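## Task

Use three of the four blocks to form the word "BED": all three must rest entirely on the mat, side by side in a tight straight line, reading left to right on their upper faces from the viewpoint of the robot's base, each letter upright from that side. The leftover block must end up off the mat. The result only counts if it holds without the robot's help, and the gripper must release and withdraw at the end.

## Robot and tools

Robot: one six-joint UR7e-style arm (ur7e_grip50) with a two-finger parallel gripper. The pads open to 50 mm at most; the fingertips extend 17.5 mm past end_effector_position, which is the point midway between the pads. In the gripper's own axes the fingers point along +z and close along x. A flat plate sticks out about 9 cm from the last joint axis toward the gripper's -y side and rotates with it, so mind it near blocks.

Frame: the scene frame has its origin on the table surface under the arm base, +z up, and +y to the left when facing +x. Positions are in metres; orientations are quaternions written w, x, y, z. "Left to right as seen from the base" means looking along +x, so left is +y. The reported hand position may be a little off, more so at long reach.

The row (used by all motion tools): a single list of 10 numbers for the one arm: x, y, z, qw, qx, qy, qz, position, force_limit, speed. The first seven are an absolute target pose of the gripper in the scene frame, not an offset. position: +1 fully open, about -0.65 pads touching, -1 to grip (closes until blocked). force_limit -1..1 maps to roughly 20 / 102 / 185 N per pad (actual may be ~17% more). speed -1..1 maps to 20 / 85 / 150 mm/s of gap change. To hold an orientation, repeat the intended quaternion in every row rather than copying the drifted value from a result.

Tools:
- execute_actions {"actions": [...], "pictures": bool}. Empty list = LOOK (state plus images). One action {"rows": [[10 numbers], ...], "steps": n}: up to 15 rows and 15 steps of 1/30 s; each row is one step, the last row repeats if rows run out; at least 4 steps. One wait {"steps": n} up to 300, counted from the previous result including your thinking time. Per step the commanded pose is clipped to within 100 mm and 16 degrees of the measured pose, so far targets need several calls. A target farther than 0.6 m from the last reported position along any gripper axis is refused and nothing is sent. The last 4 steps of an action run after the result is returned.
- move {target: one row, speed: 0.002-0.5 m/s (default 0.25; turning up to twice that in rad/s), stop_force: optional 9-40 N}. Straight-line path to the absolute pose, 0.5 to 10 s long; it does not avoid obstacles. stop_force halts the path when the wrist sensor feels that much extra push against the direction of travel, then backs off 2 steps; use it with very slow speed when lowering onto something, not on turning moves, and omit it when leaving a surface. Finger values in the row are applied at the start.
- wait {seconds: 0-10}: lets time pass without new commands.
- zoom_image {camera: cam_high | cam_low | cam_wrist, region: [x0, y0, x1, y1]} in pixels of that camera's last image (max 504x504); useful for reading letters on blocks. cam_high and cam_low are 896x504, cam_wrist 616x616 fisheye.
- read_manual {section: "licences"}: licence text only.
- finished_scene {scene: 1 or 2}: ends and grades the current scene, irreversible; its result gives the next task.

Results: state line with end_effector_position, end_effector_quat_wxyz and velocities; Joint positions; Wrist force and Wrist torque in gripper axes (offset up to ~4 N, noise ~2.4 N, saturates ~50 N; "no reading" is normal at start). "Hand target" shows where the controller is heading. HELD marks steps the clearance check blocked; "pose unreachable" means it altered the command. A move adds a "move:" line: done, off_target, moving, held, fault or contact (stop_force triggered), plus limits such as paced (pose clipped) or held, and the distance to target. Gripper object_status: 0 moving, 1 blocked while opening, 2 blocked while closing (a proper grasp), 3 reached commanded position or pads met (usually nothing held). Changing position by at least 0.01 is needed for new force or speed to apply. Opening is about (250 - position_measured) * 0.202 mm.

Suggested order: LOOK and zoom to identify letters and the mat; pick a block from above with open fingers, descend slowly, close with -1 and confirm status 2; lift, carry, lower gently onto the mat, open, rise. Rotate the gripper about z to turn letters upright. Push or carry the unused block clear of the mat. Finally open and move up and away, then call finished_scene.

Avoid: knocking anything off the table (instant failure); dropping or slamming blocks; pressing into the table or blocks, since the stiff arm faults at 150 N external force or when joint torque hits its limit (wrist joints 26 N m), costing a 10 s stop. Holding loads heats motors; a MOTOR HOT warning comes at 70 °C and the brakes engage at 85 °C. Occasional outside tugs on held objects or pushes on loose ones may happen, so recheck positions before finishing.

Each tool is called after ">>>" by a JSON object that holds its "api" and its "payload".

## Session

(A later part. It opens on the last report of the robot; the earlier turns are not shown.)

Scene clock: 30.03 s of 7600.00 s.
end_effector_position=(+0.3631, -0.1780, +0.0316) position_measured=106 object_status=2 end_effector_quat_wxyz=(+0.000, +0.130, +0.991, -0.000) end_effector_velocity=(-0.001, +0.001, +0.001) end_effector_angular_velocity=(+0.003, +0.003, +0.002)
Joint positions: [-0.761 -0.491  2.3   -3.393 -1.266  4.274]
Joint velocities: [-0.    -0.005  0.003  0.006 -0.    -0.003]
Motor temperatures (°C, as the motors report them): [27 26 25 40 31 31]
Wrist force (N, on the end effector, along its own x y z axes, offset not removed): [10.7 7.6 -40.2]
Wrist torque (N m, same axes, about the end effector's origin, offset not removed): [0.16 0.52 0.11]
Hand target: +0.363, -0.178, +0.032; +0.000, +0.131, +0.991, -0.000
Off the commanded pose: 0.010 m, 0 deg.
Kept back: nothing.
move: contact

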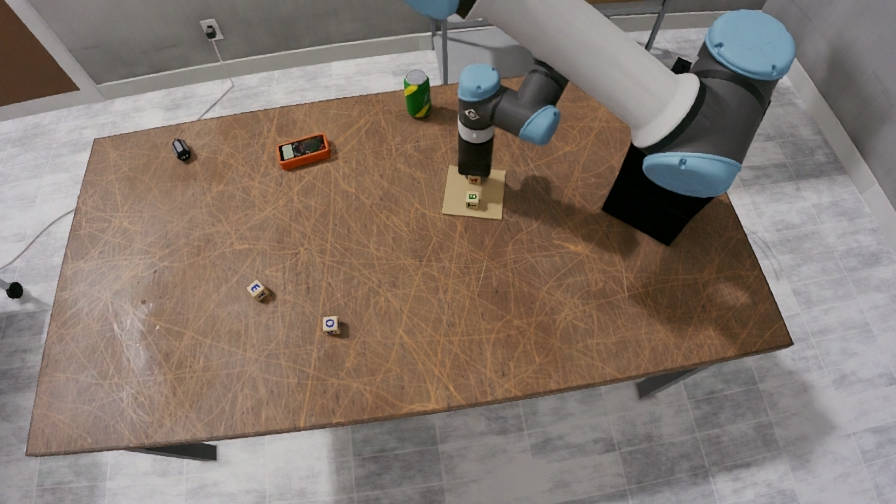

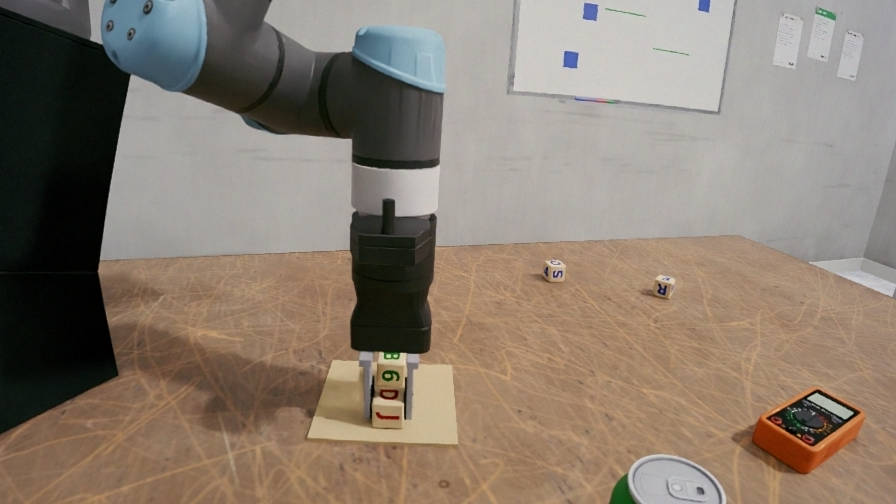

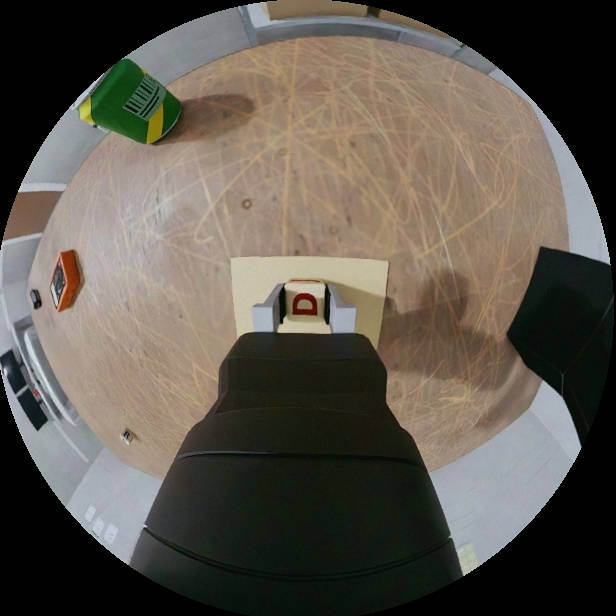

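>>> {"api": "move", "payload": {"target": [0.363,-0.178,0.0322,0,-0.1305,-0.9914,0,1,-0.5,0]}}

>>> {"api": "move", "payload": {"target": [0.363,-0.178,0.09,0,-0.1305,-0.9914,0,1,-0.5,0]}}

>>> {"api": "move", "payload": {"target": [0.335,-0.133,0.13,0,0.609,-0.793,0,1,-0.5,0], "speed": 0.4}}

>>> {"api": "zoom_image", "payload": {"camera": "cam_wrist", "region": [236,180,376,320]}}

>>> {"api": "move", "payload": {"target": [0.82,0.06,0.15,0,0.7071,-0.7071,0,1,-0.5,0], "speed": 0.4}}

Scene clock: 30.97 s of 7600.00 s.
end_effector_position=(+0.3630, -0.1780, +0.0322) position_measured=3 object_status=3 end_effector_quat_wxyz=(-0.000, +0.131, +0.991, +0.000) end_effector_velocity=(+0.001, -0.001, +0.000) end_effector_angular_velocity=(-0.002, -0.002, +0.001)
Joint positions: [-0.762 -0.493  2.301 -3.392 -1.266  4.273]
Joint velocities: [-0.    -0.    -0.    -0.003 -0.     0.   ]
Motor temperatures (°C, as the motors report them): [27 26 25 40 31 31]
Wrist force (N, on the end effector, along its own x y z axes, offset not removed): [-2.1 2.1 -3.3]
Wrist torque (N m, same axes, about the end effector's origin, offset not removed): [0.17 0.52 0.06]
Hand target: +0.363, -0.178, +0.032; +0.000, +0.131, +0.991, +0.000
Off the commanded pose: 0.000 m, 0 deg.
Kept back: nothing.
move: done

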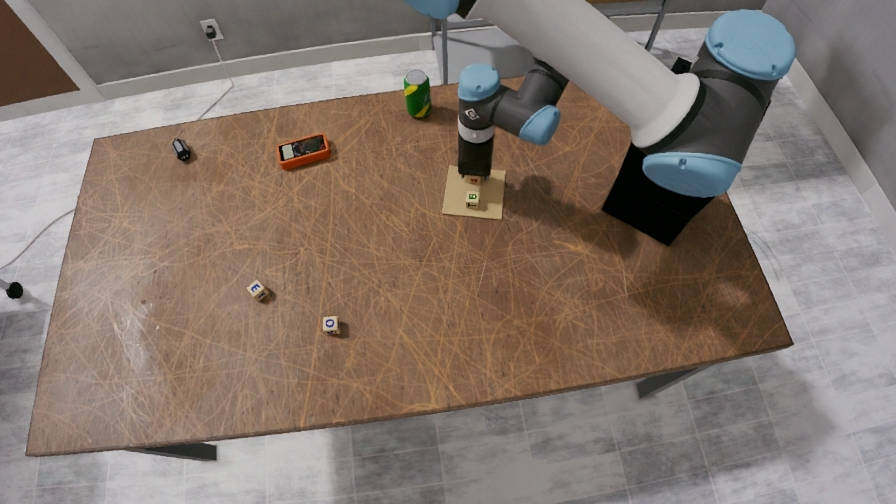

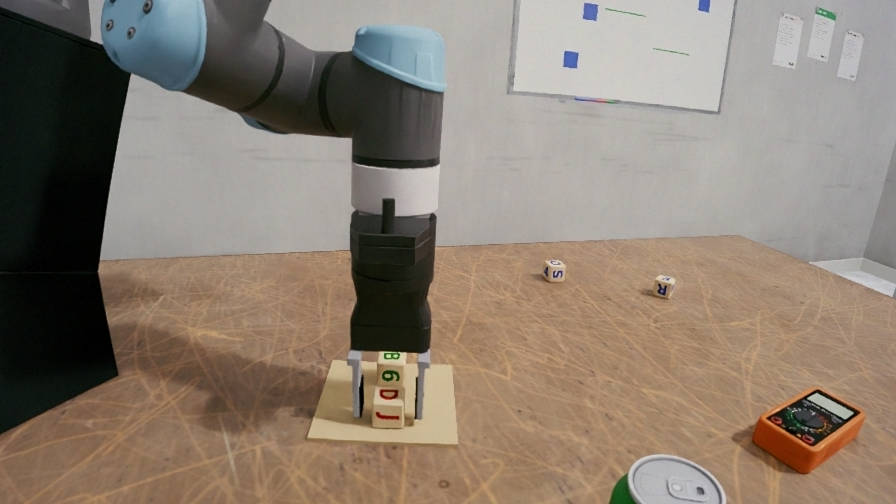

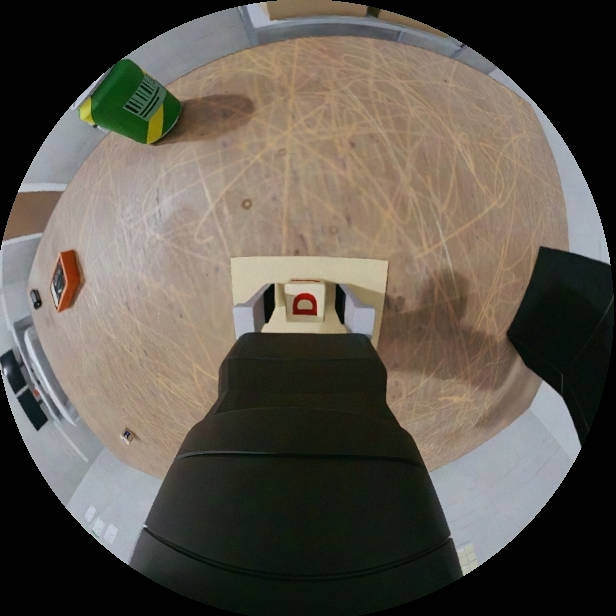

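Scene clock: 31.87 s of 7600.00 s.
end_effector_position=(+0.3630, -0.1780, +0.0899) position_measured=3 object_status=3 end_effector_quat_wxyz=(+0.000, +0.131, +0.991, +0.000) end_effector_velocity=(-0.000, +0.000, +0.001) end_effector_angular_velocity=(+0.000, -0.000, +0.001)
Joint positions: [-0.808 -0.671  2.388 -3.286 -1.265  4.225]
Joint velocities: [-0.001 -0.003  0.001  0.002  0.    -0.002]
Motor temperatures (°C, as the motors report them): [27 26 25 40 31 31]
Wrist force (N, on the end effector, along its own x y z axes, offset not removed): [-0.7 0.3 -1.7]
Wrist torque (N m, same axes, about the end effector's origin, offset not removed): [-0.25 0.26 0.20]
Hand target: +0.363, -0.178, +0.090; -0.000, +0.131, +0.991, +0.000
Off the commanded pose: 0.000 m, 0 deg.
Kept back: nothing.
move: done

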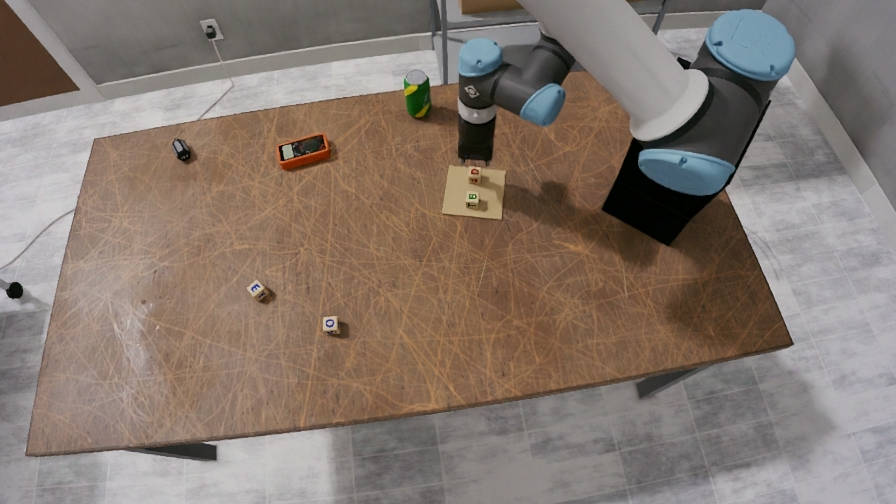

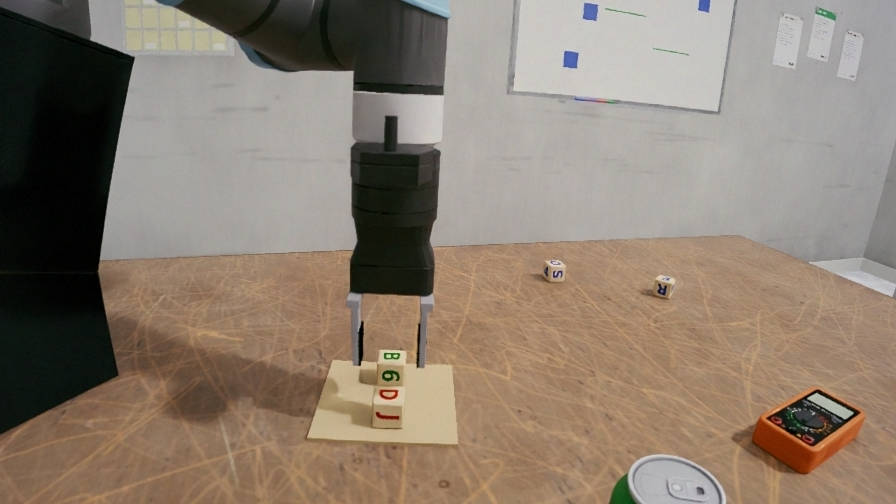

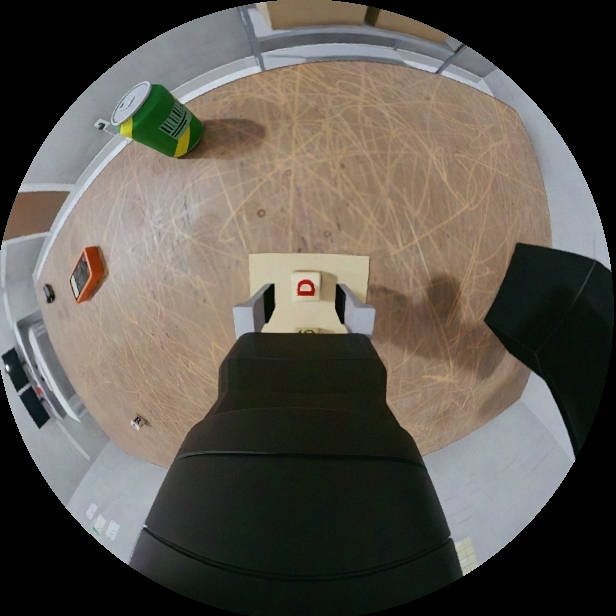

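Scene clock: 34.37 s of 7600.00 s.
end_effector_position=(+0.3350, -0.1330, +0.1300) position_measured=3 object_status=3 end_effector_quat_wxyz=(-0.000, -0.609, +0.793, -0.000) end_effector_velocity=(-0.000, +0.000, +0.000) end_effector_angular_velocity=(+0.003, -0.000, +0.007)
Joint positions: [-0.909 -0.746  2.6   -3.393 -1.267  2.548]
Joint velocities: [-0.002 -0.001  0.001  0.004  0.002 -0.01 ]
Motor temperatures (°C, as the motors report them): [27 26 25 40 31 31]
Wrist force (N, on the end effector, along its own x y z axes, offset not removed): [0.3 2.2 -0.9]
Wrist torque (N m, same axes, about the end effector's origin, offset not removed): [0.19 0.10 0.11]
Hand target: +0.335, -0.133, +0.130; +0.000, -0.609, +0.793, +0.000
Off the commanded pose: 0.000 m, 0 deg.
Kept back: nothing.
move: done

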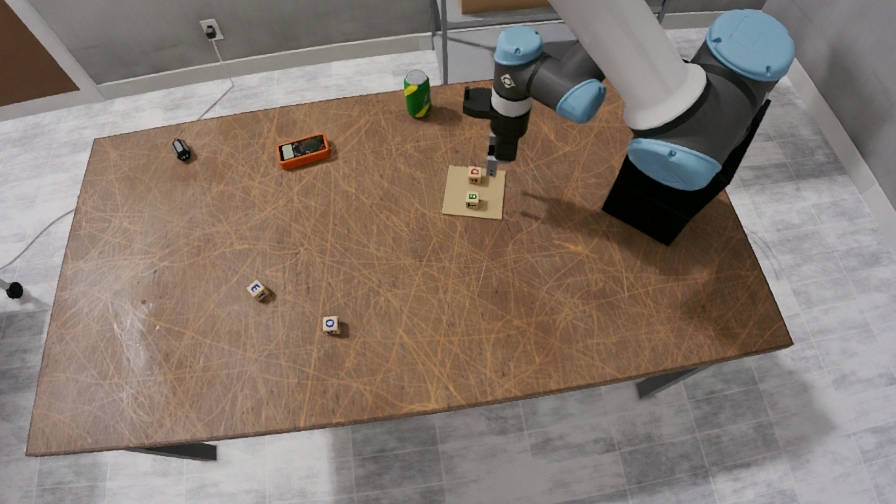

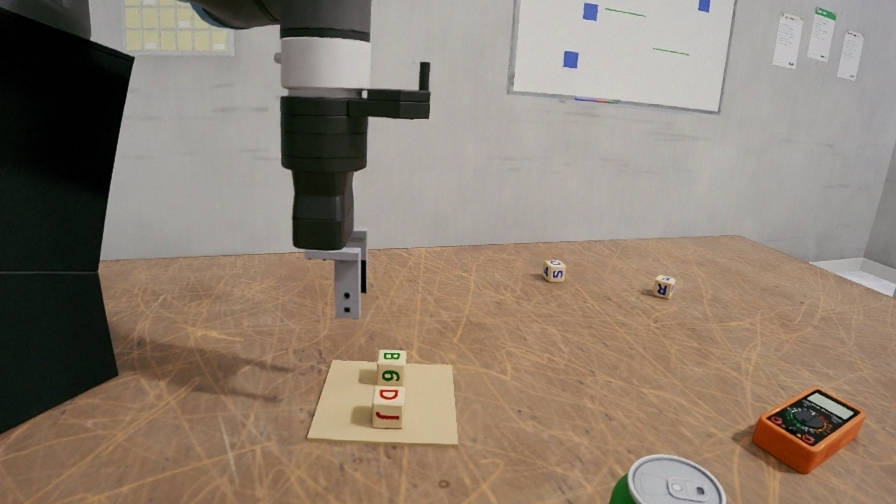

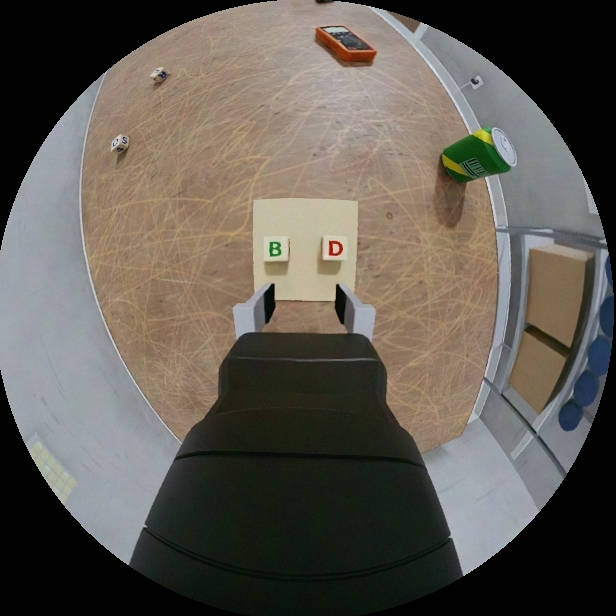

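Region (236, 180, 376, 320) of cam_wrist's 616x616 image, scaled by 3.600, with more detail than that image has.

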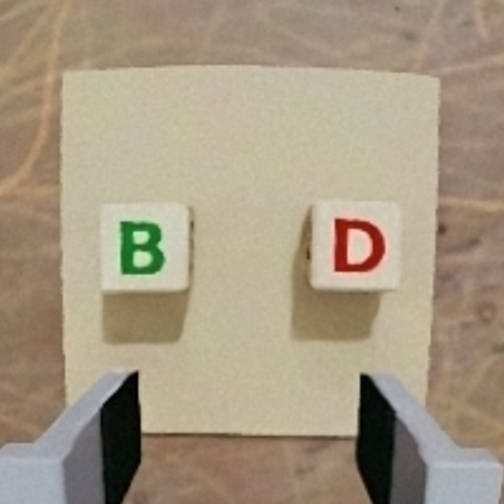

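Scene clock: 36.37 s of 7600.00 s.
end_effector_position=(+0.8196, +0.0603, +0.1499) position_measured=3 object_status=3 end_effector_quat_wxyz=(+0.000, +0.707, -0.707, +0.000) end_effector_velocity=(+0.002, +0.000, +0.001) end_effector_angular_velocity=(-0.001, -0.001, +0.002)
Joint positions: [-0.198 -0.683  1.274 -2.34  -1.322  3.025]
Joint velocities: [ 0.001  0.002 -0.008  0.005 -0.001 -0.001]
Motor temperatures (°C, as the motors report them): [27 26 25 40 31 31]
Wrist force (N, on the end effector, along its own x y z axes, offset not removed): [-1.4 1.0 -2.7]
Wrist torque (N m, same axes, about the end effector's origin, offset not removed): [-0.08 0.35 0.10]
Hand target: +0.820, +0.060, +0.150; +0.000, +0.707, -0.707, +0.000
Off the commanded pose: 0.000 m, 0 deg.
Kept back: nothing.
move: done

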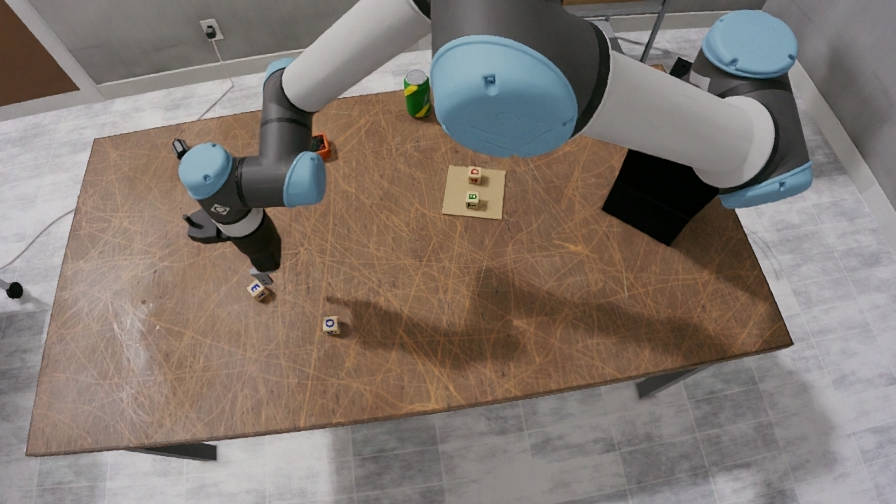

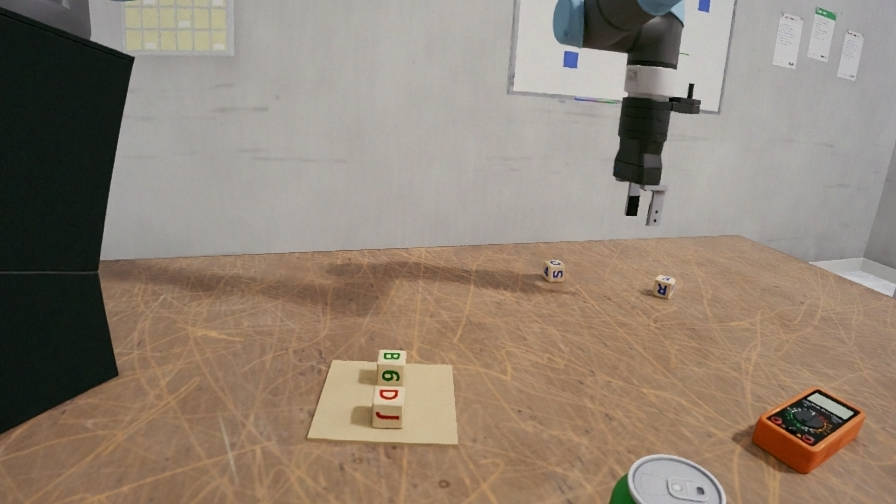

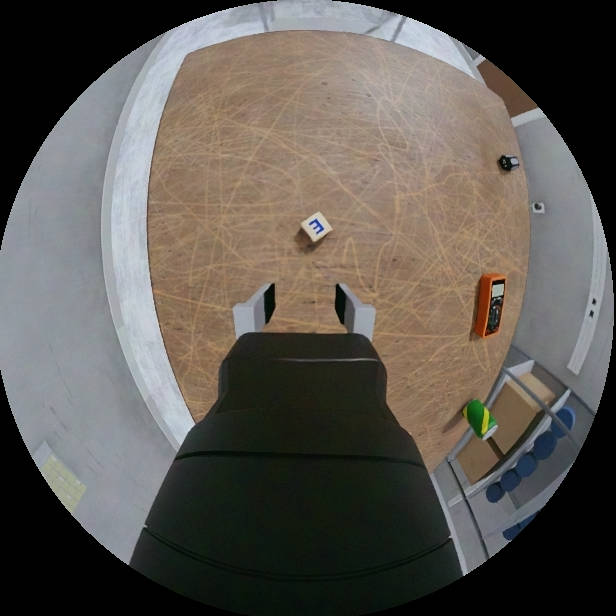

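>>> {"api": "zoom_image", "payload": {"camera": "cam_wrist", "region": [276,186,356,266]}}

Region (276, 186, 356, 266) of cam_wrist's 616x616 image, scaled by 6.300, with more detail than that image has.

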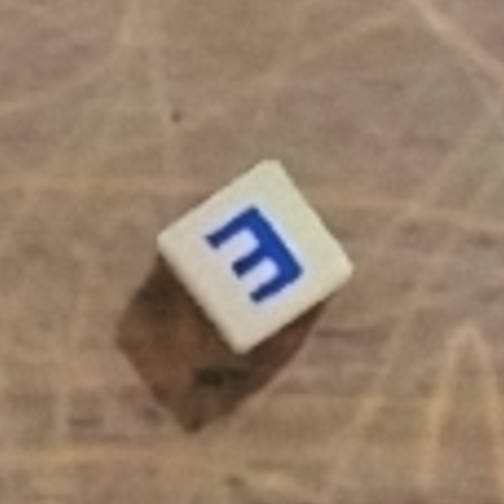

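>>> {"api": "move", "payload": {"target": [0.888,0.046,0.09,0,0.309,-0.951,0,1,-0.5,0]}}

Scene clock: 38.93 s of 7600.00 s.
end_effector_position=(+0.8880, +0.0461, +0.0900) position_measured=3 object_status=3 end_effector_quat_wxyz=(+0.000, -0.309, +0.951, -0.000) end_effector_velocity=(+0.001, +0.000, -0.001) end_effector_angular_velocity=(+0.001, +0.002, -0.008)
Joint positions: [-0.163 -0.414  0.839 -2.182 -1.327  4.003]
Joint velocities: [ 0.     0.005 -0.011  0.007  0.001  0.008]
Motor temperatures (°C, as the motors report them): [27 26 25 40 31 31]
Wrist force (N, on the end effector, along its own x y z axes, offset not removed): [-0.2 2.2 -2.7]
Wrist torque (N m, same axes, about the end effector's origin, offset not removed): [0.08 0.17 0.15]
Hand target: +0.888, +0.046, +0.090; +0.000, -0.309, +0.951, -0.000
Off the commanded pose: 0.000 m, 0 deg.
Kept back: nothing.
move: done

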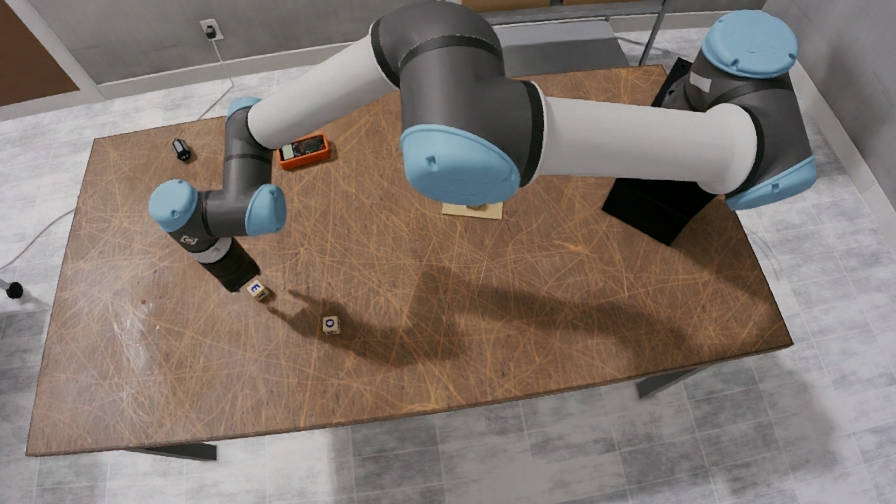

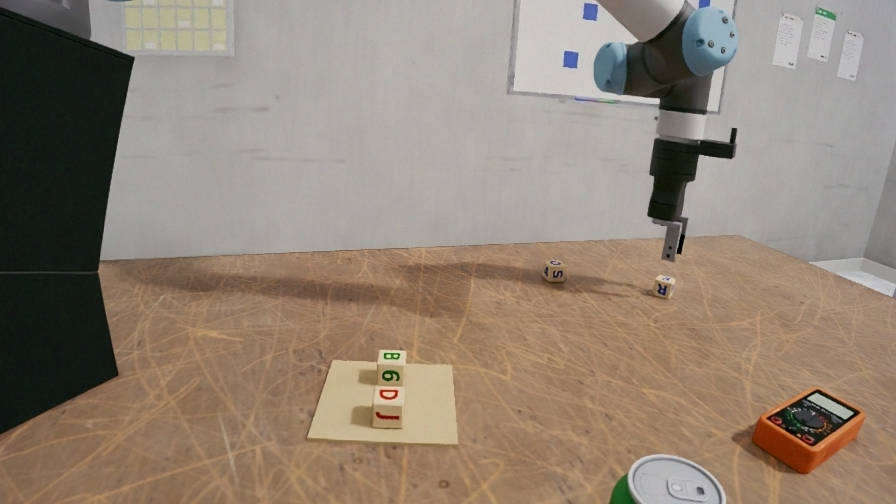

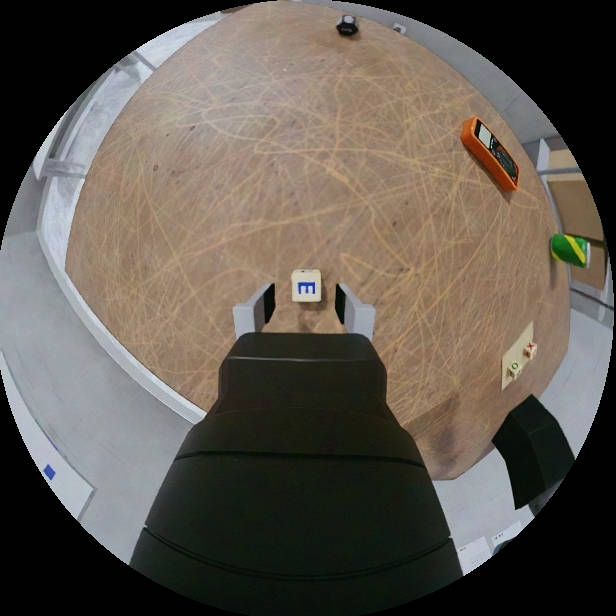

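Centred.

>>> {"api": "move", "payload": {"target": [0.888,0.046,0.028,0,0.309,-0.951,0,1,-0.5,0], "speed": 0.1}}

>>> {"api": "move", "payload": {"target": [0.888,0.046,0.028,0,0.309,-0.951,0,-1,-0.5,0]}}

>>> {"api": "move", "payload": {"target": [0.888,0.046,0.09,0,0.309,-0.951,0,-1,-0.5,0]}}

>>> {"api": "move", "payload": {"target": [0.372,-0.143,0.085,0,0.9914,-0.1305,0,-1,-0.5,0], "speed": 0.4}}

Scene clock: 40.20 s of 7600.00 s.
end_effector_position=(+0.8880, +0.0460, +0.0282) position_measured=3 object_status=3 end_effector_quat_wxyz=(+0.000, -0.309, +0.951, -0.000) end_effector_velocity=(-0.000, +0.000, -0.002) end_effector_angular_velocity=(+0.001, +0.003, -0.001)
Joint positions: [-0.145 -0.289  0.742 -2.214 -1.331  4.021]
Joint velocities: [ 0.     0.005 -0.006  0.004  0.001  0.001]
Motor temperatures (°C, as the motors report them): [27 26 25 40 31 31]
Wrist force (N, on the end effector, along its own x y z axes, offset not removed): [-0.5 2.3 -2.6]
Wrist torque (N m, same axes, about the end effector's origin, offset not removed): [0.23 0.25 0.07]
Hand target: +0.888, +0.046, +0.028; +0.000, -0.309, +0.951, -0.000
Off the commanded pose: 0.000 m, 0 deg.
Kept back: nothing.
move: done

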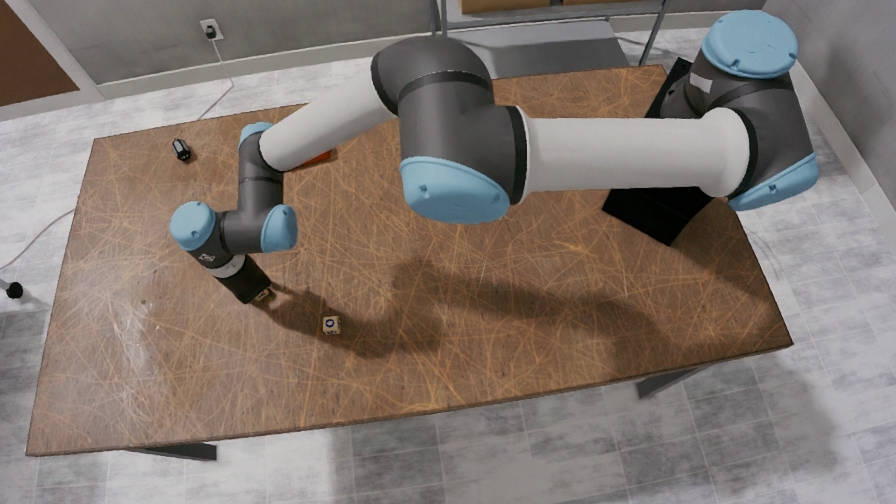

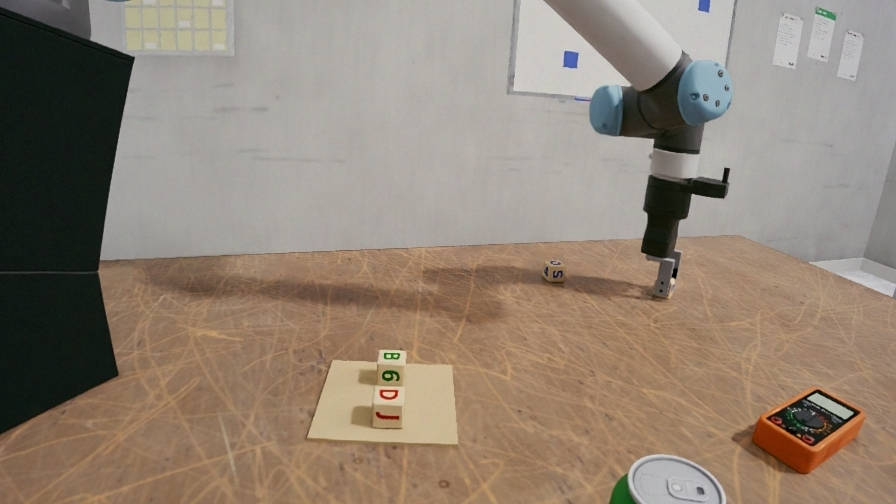

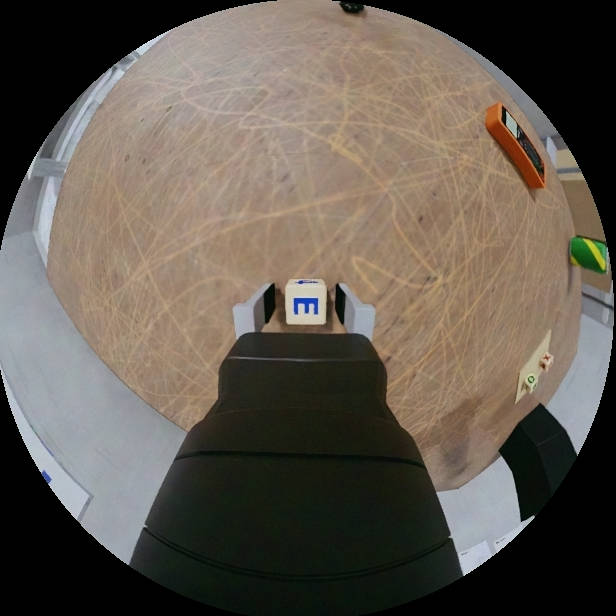

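Scene clock: 40.90 s of 7600.00 s.
end_effector_position=(+0.8880, +0.0460, +0.0280) position_measured=106 object_status=2 end_effector_quat_wxyz=(+0.000, -0.309, +0.951, -0.000) end_effector_velocity=(-0.000, +0.000, +0.000) end_effector_angular_velocity=(-0.000, +0.002, -0.000)
Joint positions: [-0.145 -0.289  0.741 -2.214 -1.331  4.021]
Joint velocities: [ 0.    -0.001  0.001  0.002 -0.    -0.   ]
Motor temperatures (°C, as the motors report them): [27 26 25 40 31 31]
Wrist force (N, on the end effector, along its own x y z axes, offset not removed): [-2.9 1.4 -5.1]
Wrist torque (N m, same axes, about the end effector's origin, offset not removed): [0.02 0.71 0.12]
Hand target: +0.888, +0.046, +0.028; +0.000, -0.309, +0.951, -0.000
Off the commanded pose: 0.000 m, 0 deg.
Kept back: nothing.
move: done

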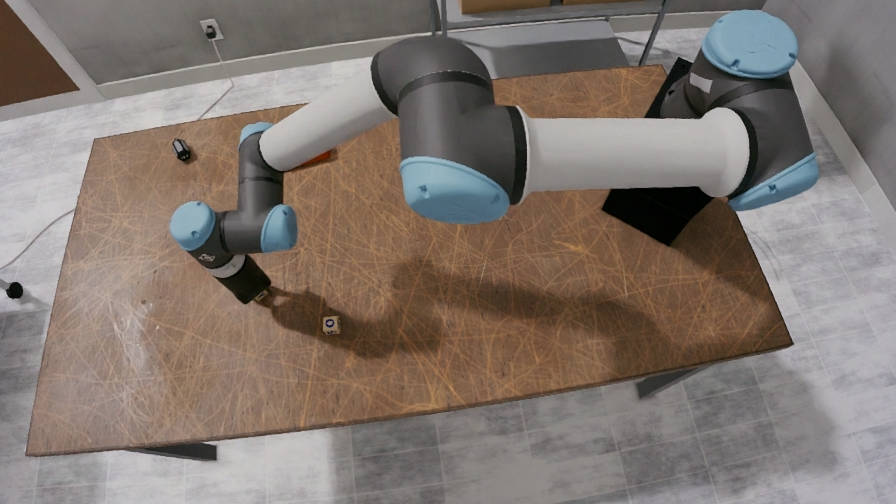

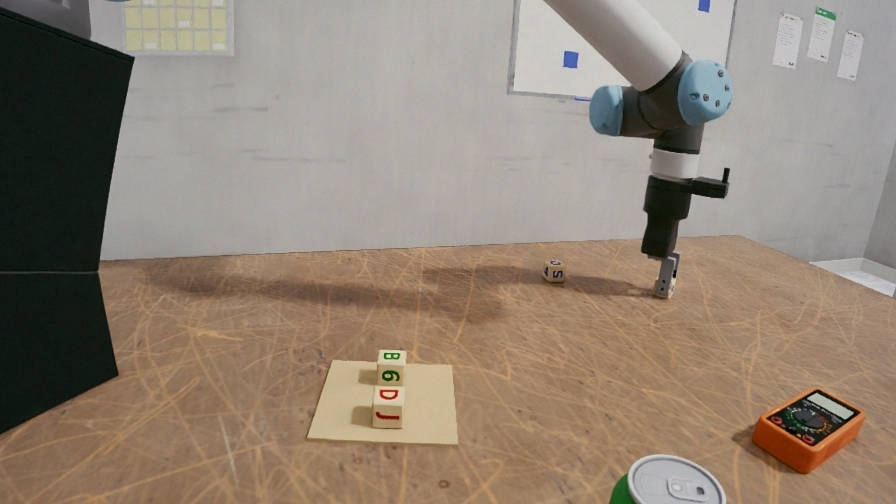

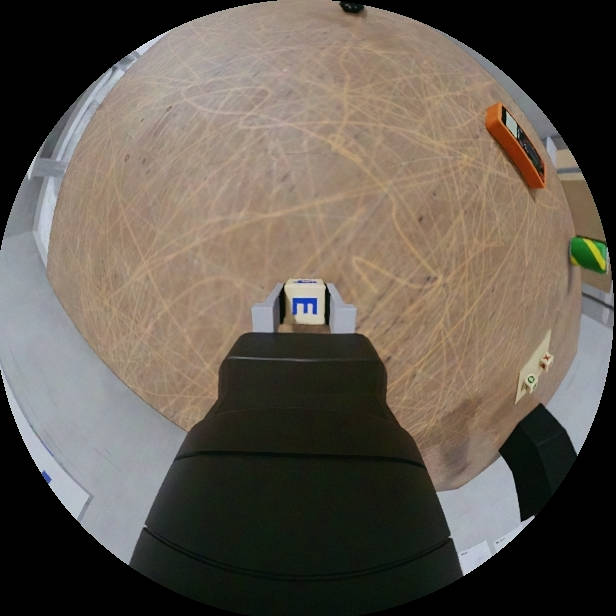

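Scene clock: 41.77 s of 7600.00 s.
end_effector_position=(+0.8880, +0.0460, +0.0898) position_measured=106 object_status=2 end_effector_quat_wxyz=(-0.000, -0.309, +0.951, +0.000) end_effector_velocity=(+0.000, +0.000, +0.002) end_effector_angular_velocity=(-0.001, -0.003, +0.001)
Joint positions: [-0.163 -0.414  0.838 -2.182 -1.327  4.003]
Joint velocities: [-0.    -0.005  0.004 -0.002 -0.    -0.   ]
Motor temperatures (°C, as the motors report them): [27 26 25 40 31 31]
Wrist force (N, on the end effector, along its own x y z axes, offset not removed): [-1.1 0.9 -2.5]
Wrist torque (N m, same axes, about the end effector's origin, offset not removed): [-0.11 0.25 0.05]
Hand target: +0.888, +0.046, +0.090; -0.000, -0.309, +0.951, +0.000
Off the commanded pose: 0.000 m, 0 deg.
Kept back: nothing.
move: done

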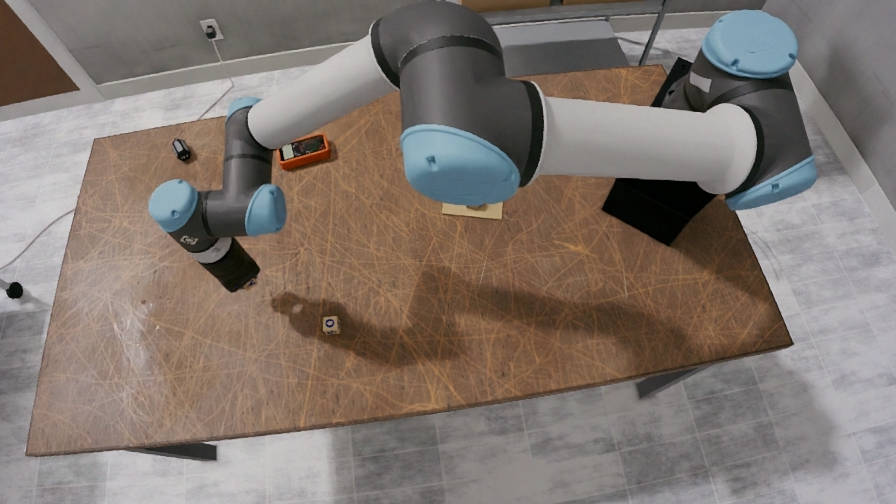

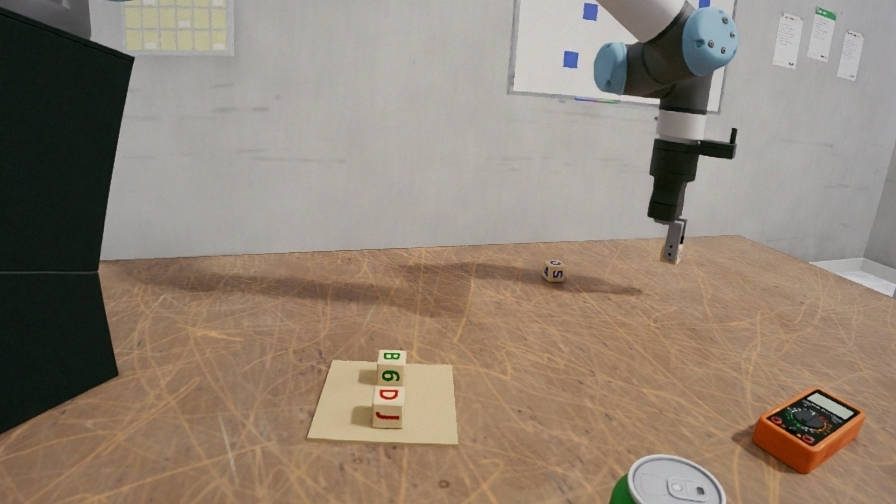

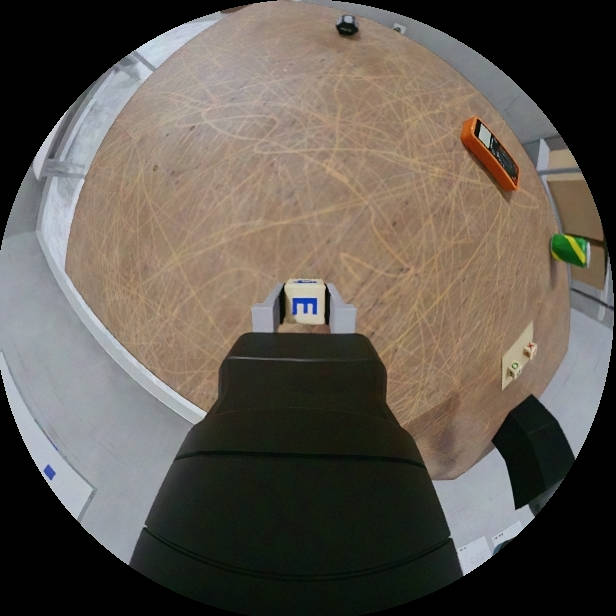

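Scene clock: 45.17 s of 7600.00 s.
end_effector_position=(+0.3723, -0.1433, +0.0851) position_measured=106 object_status=2 end_effector_quat_wxyz=(-0.000, +0.991, -0.131, -0.000) end_effector_velocity=(-0.001, -0.001, +0.000) end_effector_angular_velocity=(+0.002, -0.004, +0.006)
Joint positions: [-0.835 -0.648  2.372 -3.285 -1.266  1.055]
Joint velocities: [-0.005  0.002  0.002 -0.004  0.004 -0.011]
Motor temperatures (°C, as the motors report them): [27 26 25 40 31 31]
Wrist force (N, on the end effector, along its own x y z axes, offset not removed): [-2.0 2.8 -0.7]
Wrist torque (N m, same axes, about the end effector's origin, offset not removed): [0.32 0.43 0.16]
Hand target: +0.372, -0.143, +0.085; -0.000, +0.991, -0.131, -0.000
Off the commanded pose: 0.000 m, 0 deg.
Kept back: nothing.
move: done

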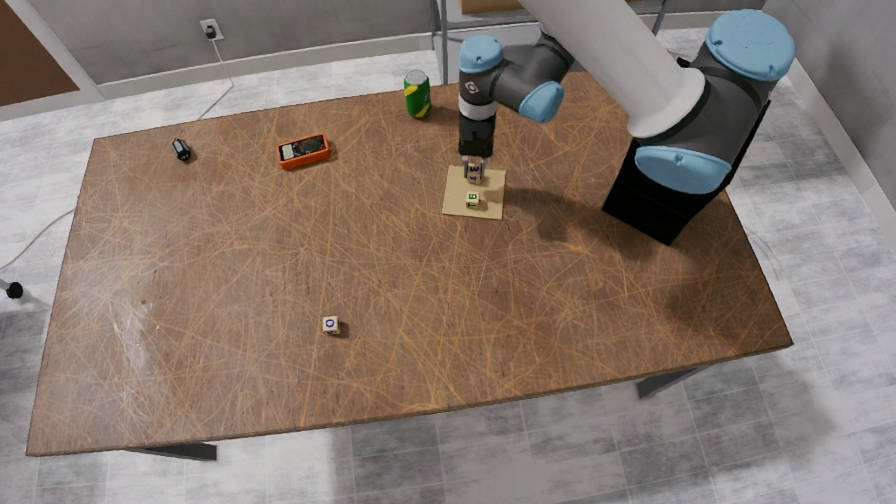

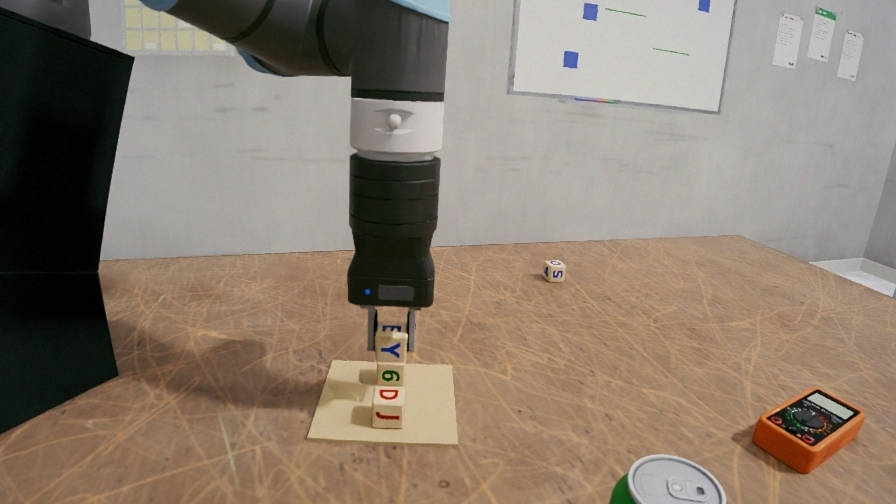

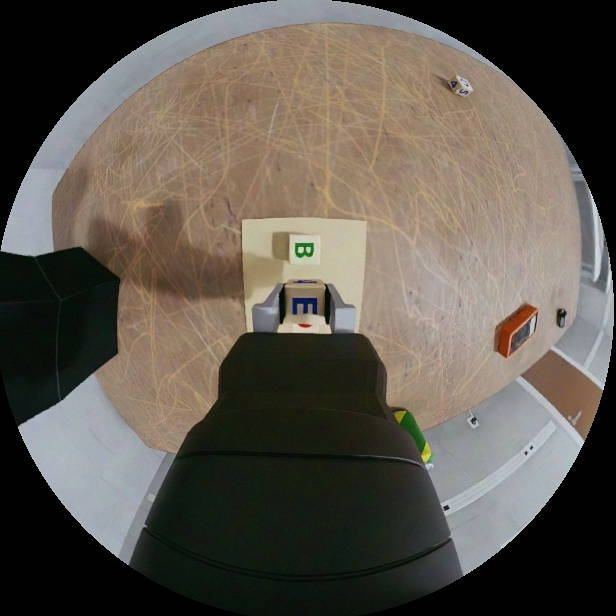

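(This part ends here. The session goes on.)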